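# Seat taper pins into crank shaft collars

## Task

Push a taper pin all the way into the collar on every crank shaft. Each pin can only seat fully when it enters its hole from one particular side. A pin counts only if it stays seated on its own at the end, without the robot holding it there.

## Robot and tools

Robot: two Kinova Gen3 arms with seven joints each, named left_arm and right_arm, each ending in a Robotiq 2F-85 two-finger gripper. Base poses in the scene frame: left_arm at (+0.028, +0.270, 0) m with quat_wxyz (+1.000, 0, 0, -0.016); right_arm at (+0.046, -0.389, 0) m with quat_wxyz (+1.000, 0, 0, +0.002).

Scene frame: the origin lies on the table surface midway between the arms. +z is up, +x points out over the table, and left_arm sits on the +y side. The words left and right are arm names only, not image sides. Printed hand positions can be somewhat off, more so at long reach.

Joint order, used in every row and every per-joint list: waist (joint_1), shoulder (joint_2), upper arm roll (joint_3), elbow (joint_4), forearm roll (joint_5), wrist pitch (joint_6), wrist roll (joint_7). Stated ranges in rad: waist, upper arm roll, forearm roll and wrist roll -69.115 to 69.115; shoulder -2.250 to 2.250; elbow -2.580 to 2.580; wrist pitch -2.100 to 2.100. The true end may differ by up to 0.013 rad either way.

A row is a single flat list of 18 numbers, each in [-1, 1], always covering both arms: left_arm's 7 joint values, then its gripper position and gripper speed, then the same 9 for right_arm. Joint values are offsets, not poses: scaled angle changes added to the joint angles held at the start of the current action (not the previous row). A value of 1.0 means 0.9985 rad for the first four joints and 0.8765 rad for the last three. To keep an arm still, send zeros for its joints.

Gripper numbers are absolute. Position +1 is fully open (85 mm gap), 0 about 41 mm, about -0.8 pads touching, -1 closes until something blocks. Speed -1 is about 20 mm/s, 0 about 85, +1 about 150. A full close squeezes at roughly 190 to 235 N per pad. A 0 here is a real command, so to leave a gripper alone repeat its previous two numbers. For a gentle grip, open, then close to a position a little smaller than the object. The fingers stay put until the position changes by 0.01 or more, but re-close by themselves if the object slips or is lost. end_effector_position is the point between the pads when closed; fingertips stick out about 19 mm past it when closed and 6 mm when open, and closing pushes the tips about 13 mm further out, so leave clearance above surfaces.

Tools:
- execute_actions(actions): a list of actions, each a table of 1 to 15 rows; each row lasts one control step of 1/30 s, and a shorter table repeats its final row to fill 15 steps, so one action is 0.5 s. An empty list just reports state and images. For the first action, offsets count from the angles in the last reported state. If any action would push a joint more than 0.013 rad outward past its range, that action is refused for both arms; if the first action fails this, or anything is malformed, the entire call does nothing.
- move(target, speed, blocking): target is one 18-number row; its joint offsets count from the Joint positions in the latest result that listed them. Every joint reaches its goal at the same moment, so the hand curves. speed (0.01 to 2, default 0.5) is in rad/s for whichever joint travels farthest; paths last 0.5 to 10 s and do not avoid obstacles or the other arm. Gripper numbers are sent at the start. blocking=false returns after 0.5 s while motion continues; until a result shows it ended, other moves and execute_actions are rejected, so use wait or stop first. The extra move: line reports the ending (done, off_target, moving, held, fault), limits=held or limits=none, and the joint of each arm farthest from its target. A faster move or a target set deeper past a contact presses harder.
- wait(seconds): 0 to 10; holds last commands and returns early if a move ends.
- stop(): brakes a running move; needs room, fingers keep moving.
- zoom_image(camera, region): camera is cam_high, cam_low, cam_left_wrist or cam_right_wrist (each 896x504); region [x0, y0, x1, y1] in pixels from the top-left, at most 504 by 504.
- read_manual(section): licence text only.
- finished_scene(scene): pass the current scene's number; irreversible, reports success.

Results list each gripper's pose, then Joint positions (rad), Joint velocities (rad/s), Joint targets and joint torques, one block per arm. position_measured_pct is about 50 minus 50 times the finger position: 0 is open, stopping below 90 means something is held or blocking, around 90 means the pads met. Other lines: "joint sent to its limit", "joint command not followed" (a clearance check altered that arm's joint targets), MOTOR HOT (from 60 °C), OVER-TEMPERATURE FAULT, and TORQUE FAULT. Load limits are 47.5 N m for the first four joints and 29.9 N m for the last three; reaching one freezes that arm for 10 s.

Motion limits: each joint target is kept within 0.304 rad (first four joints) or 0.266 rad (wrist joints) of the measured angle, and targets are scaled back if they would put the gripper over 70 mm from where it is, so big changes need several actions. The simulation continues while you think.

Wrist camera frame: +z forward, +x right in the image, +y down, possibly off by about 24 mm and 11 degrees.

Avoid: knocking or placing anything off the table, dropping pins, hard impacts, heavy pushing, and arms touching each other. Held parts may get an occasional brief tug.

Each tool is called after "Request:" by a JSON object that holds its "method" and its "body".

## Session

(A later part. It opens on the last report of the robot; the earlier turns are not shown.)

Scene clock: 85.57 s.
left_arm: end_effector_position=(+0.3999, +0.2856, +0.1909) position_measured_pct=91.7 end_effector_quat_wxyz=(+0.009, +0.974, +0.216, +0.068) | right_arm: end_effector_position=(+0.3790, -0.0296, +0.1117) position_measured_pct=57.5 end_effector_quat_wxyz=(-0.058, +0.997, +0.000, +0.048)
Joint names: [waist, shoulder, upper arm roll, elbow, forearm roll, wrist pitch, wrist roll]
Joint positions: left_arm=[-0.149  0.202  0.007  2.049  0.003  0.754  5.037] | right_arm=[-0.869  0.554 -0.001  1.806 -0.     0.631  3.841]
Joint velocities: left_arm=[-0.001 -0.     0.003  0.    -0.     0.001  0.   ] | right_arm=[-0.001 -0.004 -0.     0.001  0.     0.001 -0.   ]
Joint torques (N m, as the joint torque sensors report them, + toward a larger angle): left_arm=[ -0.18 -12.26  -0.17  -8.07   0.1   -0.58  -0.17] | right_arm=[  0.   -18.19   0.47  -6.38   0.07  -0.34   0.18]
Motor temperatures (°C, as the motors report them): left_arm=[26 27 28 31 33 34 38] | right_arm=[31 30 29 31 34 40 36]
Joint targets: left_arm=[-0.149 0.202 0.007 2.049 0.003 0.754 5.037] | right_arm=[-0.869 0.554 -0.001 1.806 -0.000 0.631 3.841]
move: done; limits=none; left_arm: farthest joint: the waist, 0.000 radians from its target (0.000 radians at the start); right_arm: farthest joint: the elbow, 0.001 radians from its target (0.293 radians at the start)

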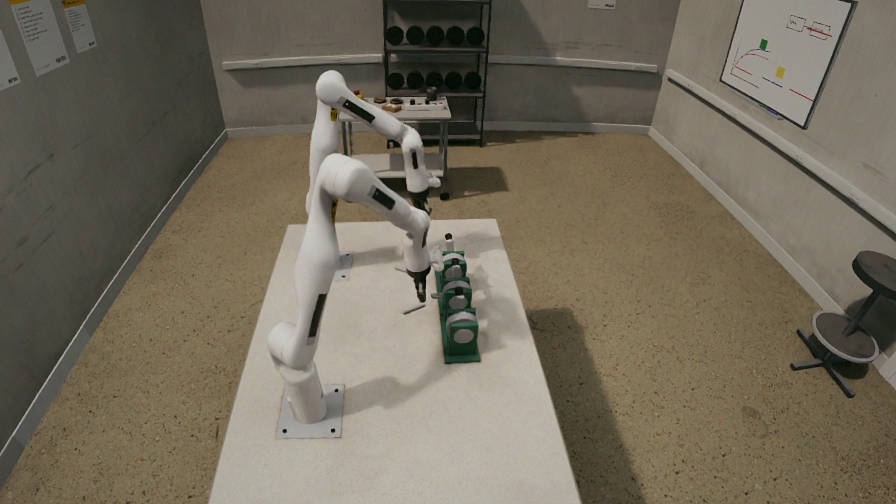

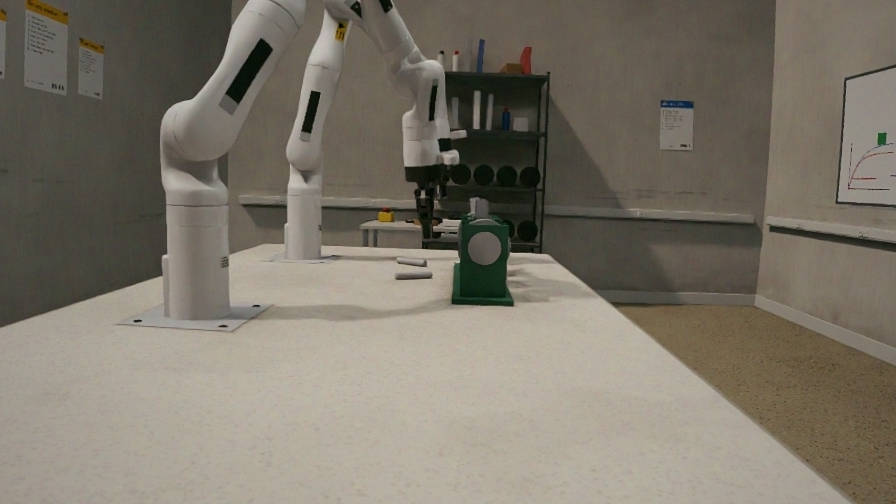

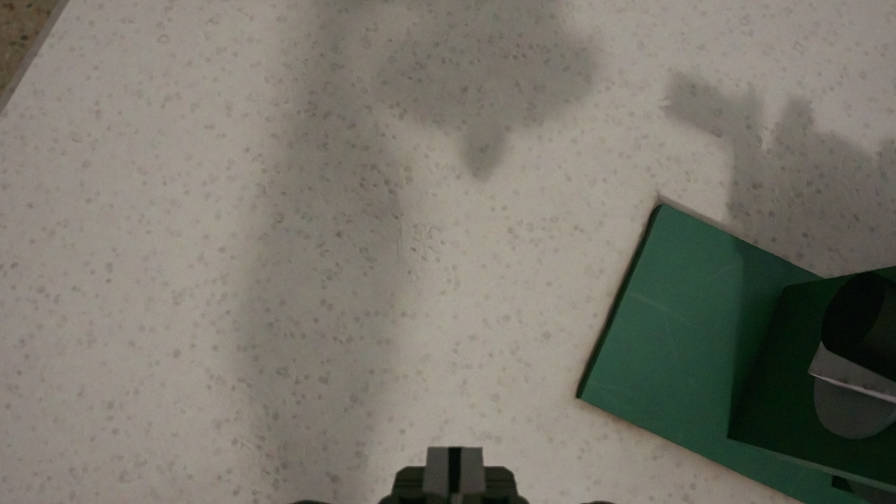

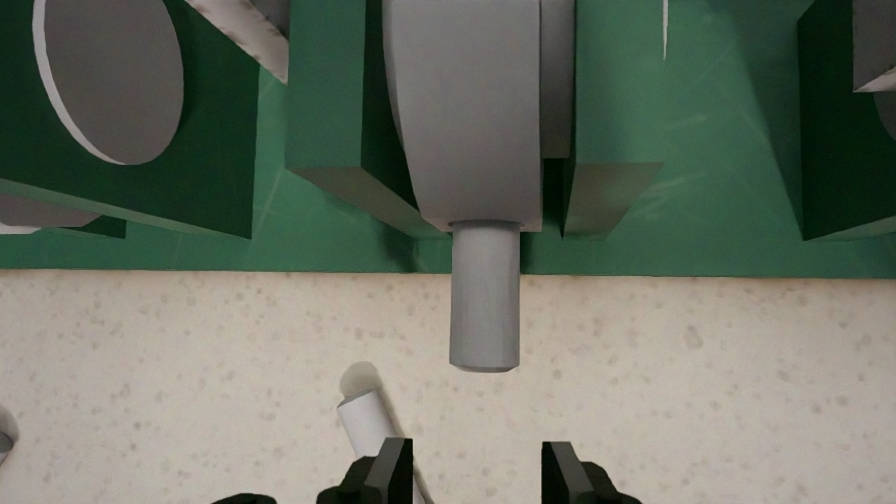

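Request:
{"method": "execute_actions", "body": {"actions": [[[0,0,0,0,0,0,0,-1,1,0,0,0,0,0,0,0,-1,1]]]}}

Request:
{"method": "move", "body": {"target": [0,0,0,0,0,0,0,-1,1,0.093,0.082,0,-0.163,0,0.092,0.104,-1,1], "speed": 0.15}}

Request:
{"method": "move", "body": {"target": [0,0,0,0,0,0,0,-1,1,-0.06,-0.055,0,0.11,0,-0.06,-0.07,-1,1], "speed": 0.4}}

Scene clock: 86.80 s.
left_arm: end_effector_position=(+0.3999, +0.2856, +0.1909) position_measured_pct=91.7 end_effector_quat_wxyz=(+0.009, +0.974, +0.216, +0.068) | right_arm: end_effector_position=(+0.3790, -0.0296, +0.1117) position_measured_pct=91.7 end_effector_quat_wxyz=(-0.058, +0.997, +0.000, +0.048)
Joint names: [waist, shoulder, upper arm roll, elbow, forearm roll, wrist pitch, wrist roll]
Joint positions: left_arm=[-0.149  0.202  0.007  2.049  0.003  0.754  5.037] | right_arm=[-0.869  0.554 -0.001  1.806 -0.     0.631  3.841]
Joint velocities: left_arm=[ 0.    -0.    -0.001  0.    -0.    -0.001  0.   ] | right_arm=[-0.     0.001  0.001 -0.     0.     0.001  0.   ]
Joint torques (N m, as the joint torque sensors report them, + toward a larger angle): left_arm=[ -0.03 -12.33  -0.07  -8.09  -0.27  -0.53  -0.26] | right_arm=[ -0.23 -18.14   0.4   -6.32  -0.1   -0.25   0.07]
Motor temperatures (°C, as the motors report them): left_arm=[26 27 28 31 33 34 38] | right_arm=[31 30 29 31 34 40 36]
Joint targets: left_arm=[-0.149 0.202 0.007 2.049 0.003 0.754 5.037] | right_arm=[-0.869 0.554 -0.001 1.806 -0.000 0.631 3.841]

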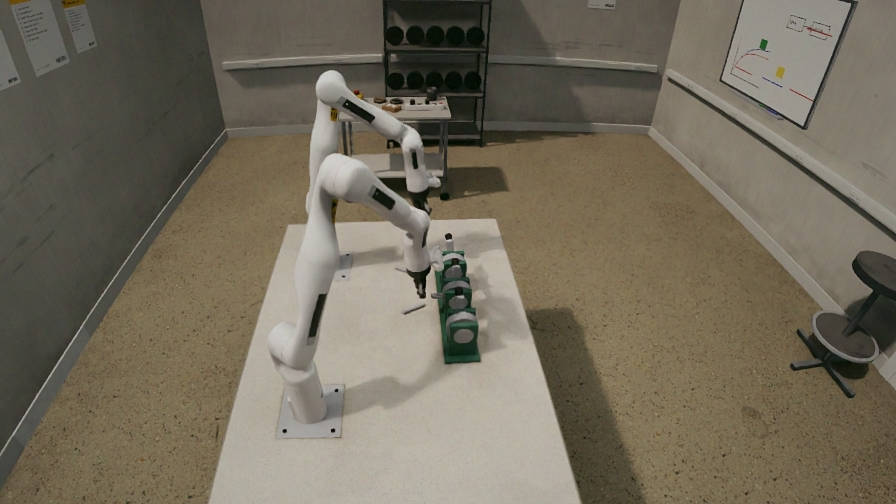

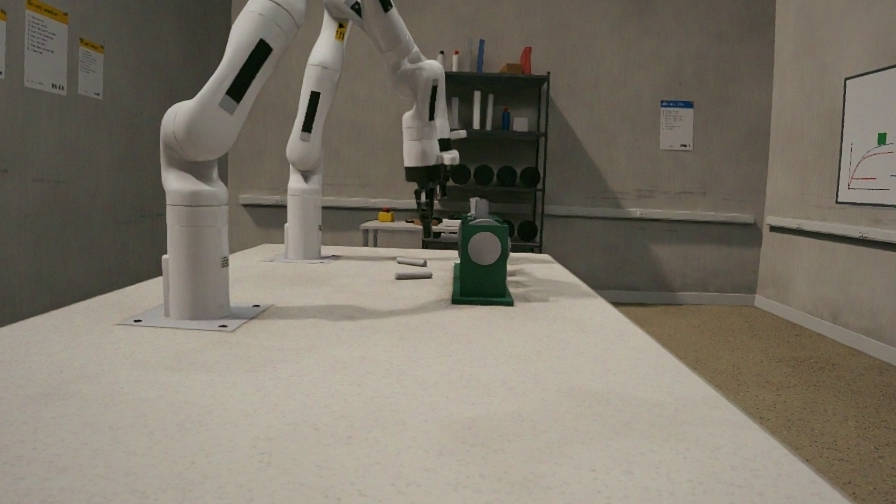

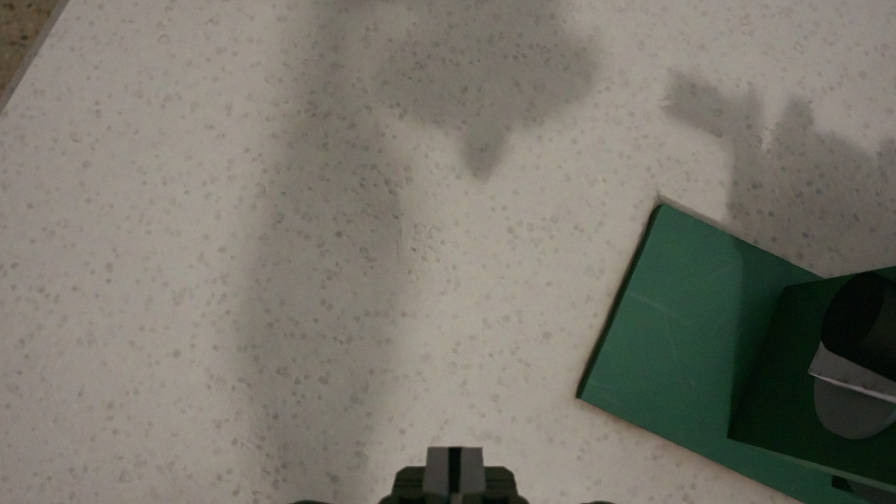

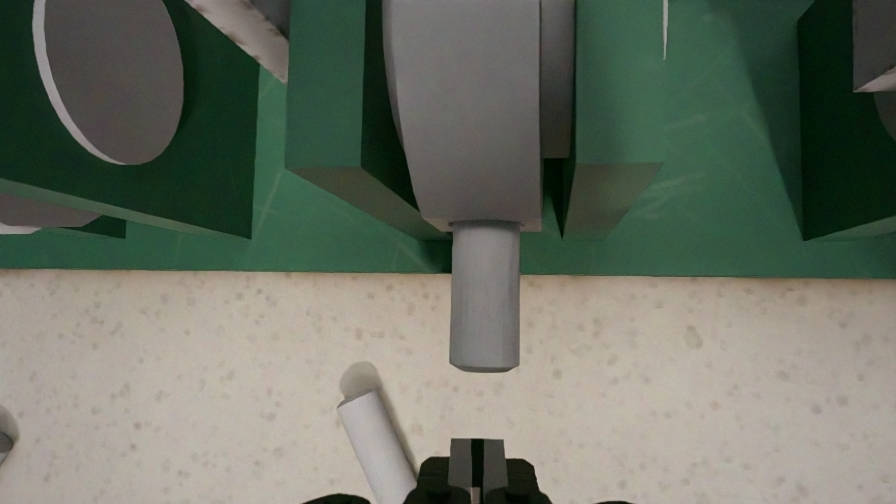

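Scene clock: 88.20 s.
left_arm: end_effector_position=(+0.3999, +0.2856, +0.1909) position_measured_pct=91.7 end_effector_quat_wxyz=(+0.009, +0.974, +0.216, +0.068) | right_arm: end_effector_position=(+0.4320, -0.0286, +0.1069) position_measured_pct=91.7 end_effector_quat_wxyz=(-0.050, +0.998, +0.004, +0.043)
Joint names: [waist, shoulder, upper arm roll, elbow, forearm roll, wrist pitch, wrist roll]
Joint positions: left_arm=[-0.149  0.202  0.007  2.049  0.003  0.754  5.037] | right_arm=[-0.783  0.638 -0.009  1.652 -0.006  0.721  3.932]
Joint velocities: left_arm=[ 0.     0.001 -0.    -0.    -0.    -0.001 -0.   ] | right_arm=[ 0.     0.003  0.001 -0.002 -0.     0.001  0.   ]
Joint torques (N m, as the joint torque sensors report them, + toward a larger angle): left_arm=[ -0.09 -12.     0.22  -8.25   0.18  -0.68  -0.09] | right_arm=[  5.51 -21.8    6.71 -13.28   2.81  -4.19  -0.13]
Motor temperatures (°C, as the motors report them): left_arm=[26 27 28 31 33 34 38] | right_arm=[31 30 29 31 34 40 36]
Joint targets: left_arm=[-0.149 0.202 0.007 2.049 0.003 0.754 5.037] | right_arm=[-0.776 0.636 -0.001 1.643 -0.000 0.712 3.932]
move: done; limits=none; left_arm: farthest joint: the waist, 0.000 radians from its target (0.000 radians at the start); right_arm: farthest joint: the wrist pitch, 0.009 radians from its target (0.080 radians at the start)

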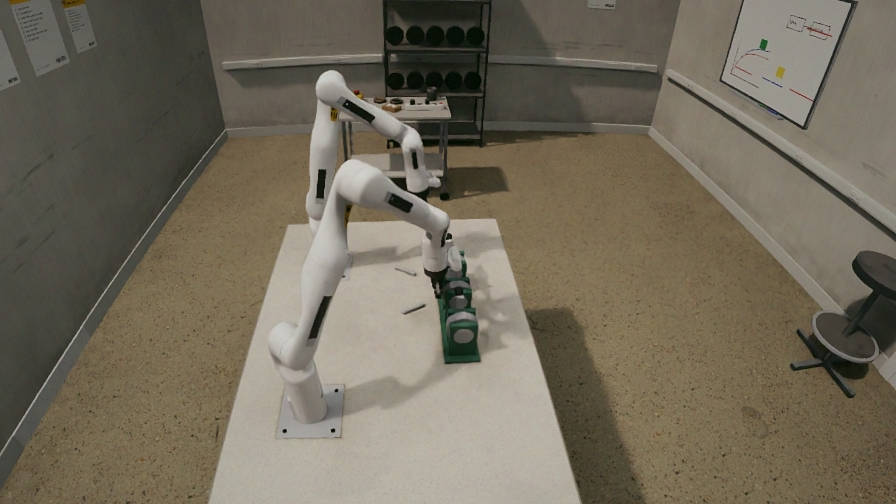

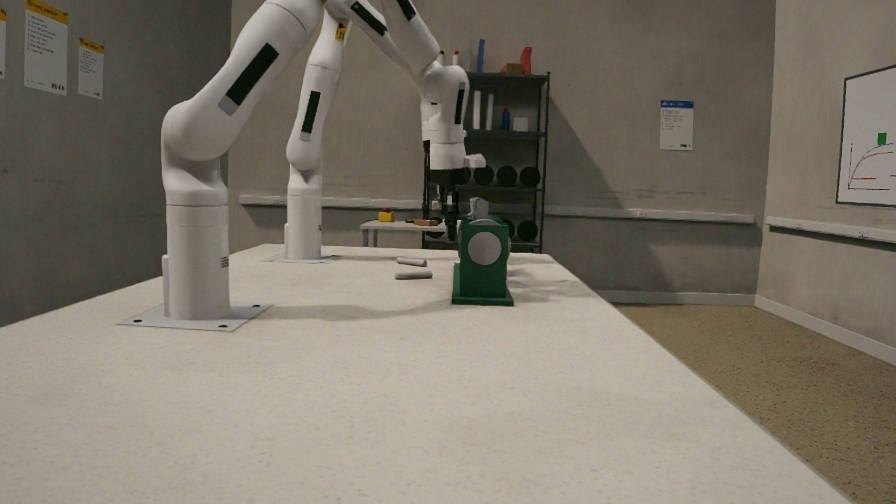

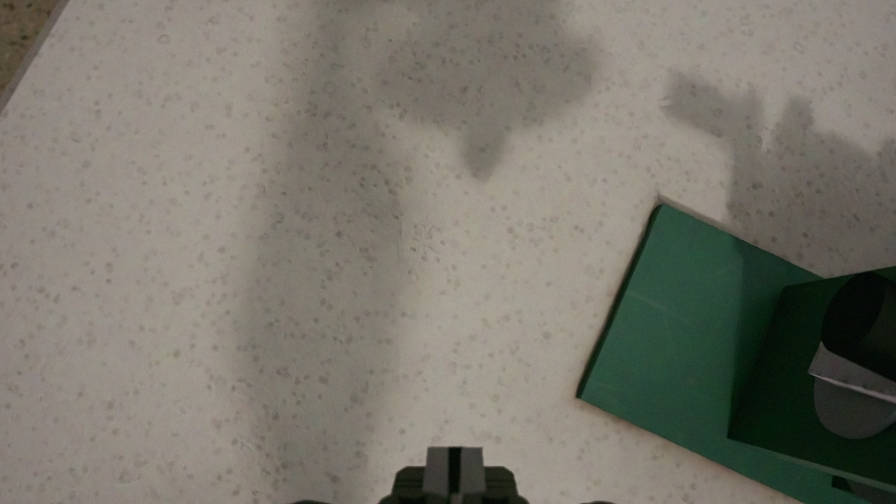

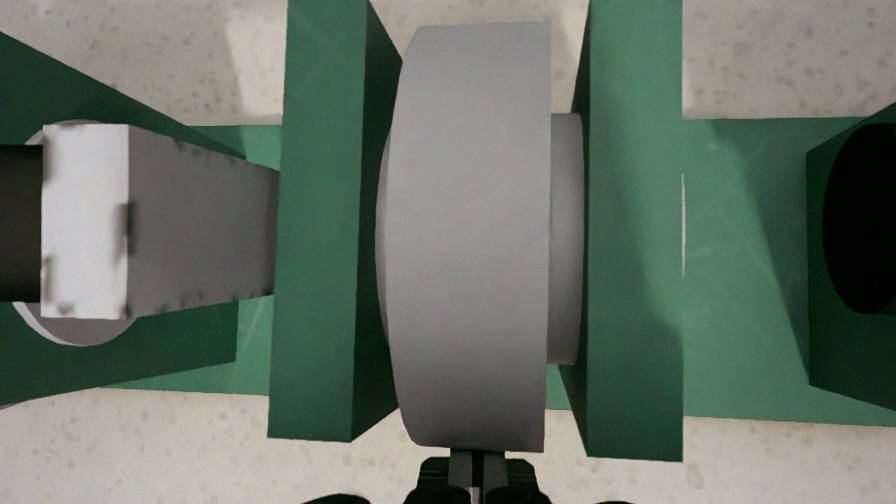

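Scene clock: 88.97 s.
left_arm: end_effector_position=(+0.3999, +0.2856, +0.1909) position_measured_pct=91.7 end_effector_quat_wxyz=(+0.009, +0.974, +0.216, +0.068) | right_arm: end_effector_position=(+0.3892, -0.0299, +0.1072) position_measured_pct=91.7 end_effector_quat_wxyz=(-0.051, +0.998, +0.003, +0.039)
Joint names: [waist, shoulder, upper arm roll, elbow, forearm roll, wrist pitch, wrist roll]
Joint positions: left_arm=[-0.149  0.202  0.007  2.049  0.003  0.754  5.037] | right_arm=[-0.842  0.584 -0.009  1.761 -0.006  0.668  3.871]
Joint velocities: left_arm=[-0.    -0.001 -0.001  0.001  0.     0.001 -0.   ] | right_arm=[-0.003 -0.002  0.001 -0.001 -0.    -0.    -0.   ]
Joint torques (N m, as the joint torque sensors report them, + toward a larger angle): left_arm=[ -0.24 -12.42  -0.12  -7.72  -0.1   -0.95  -0.19] | right_arm=[ -0.54 -18.92   0.    -6.38   0.11  -0.37   0.2 ]
Motor temperatures (°C, as the motors report them): left_arm=[26 27 28 31 33 34 38] | right_arm=[31 30 29 31 34 40 36]
Joint targets: left_arm=[-0.149 0.202 0.007 2.049 0.003 0.754 5.037] | right_arm=[-0.843 0.583 -0.009 1.761 -0.006 0.668 3.871]
move: done; limits=none; left_arm: farthest joint: the waist, 0.000 radians from its target (0.000 radians at the start); right_arm: farthest joint: the waist, 0.001 radians from its target (0.060 radians at the start)

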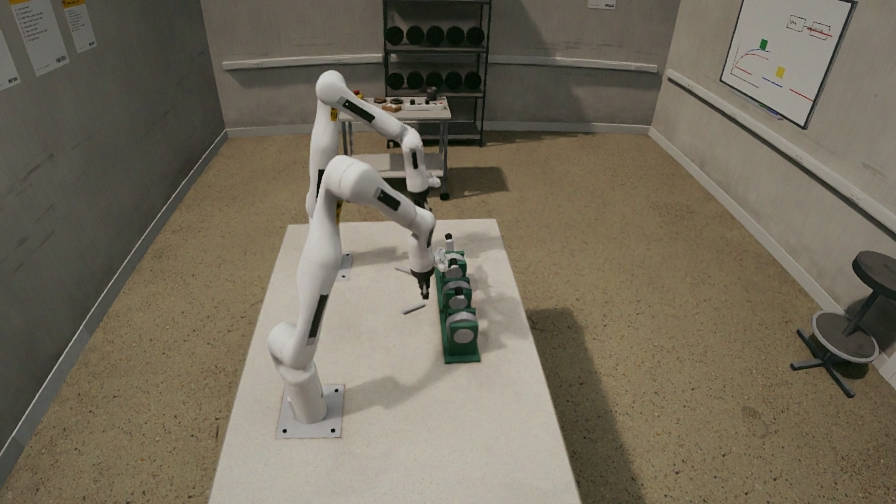

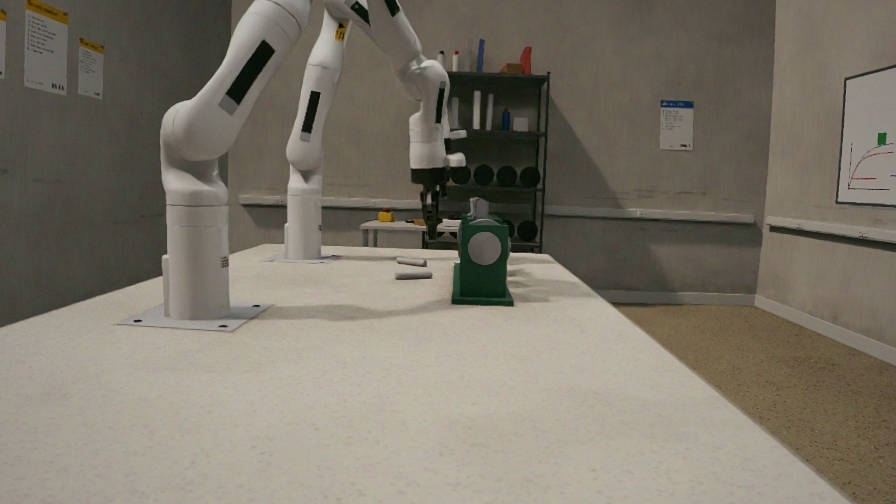

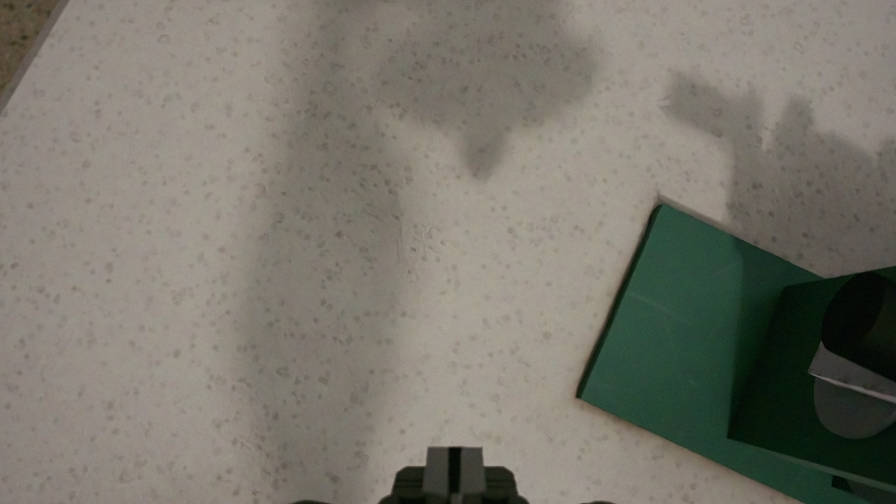

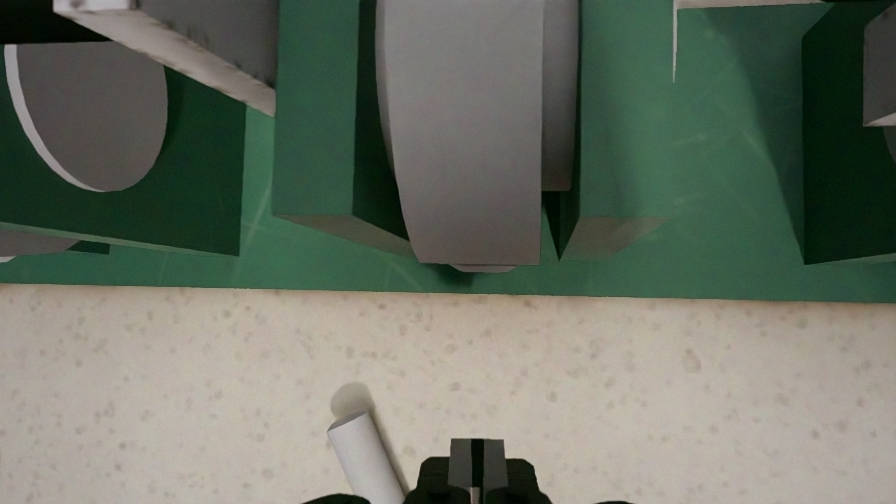

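Request:
{"method": "finished_scene", "body": {"scene": 2}}

The scene is finished: the task was done.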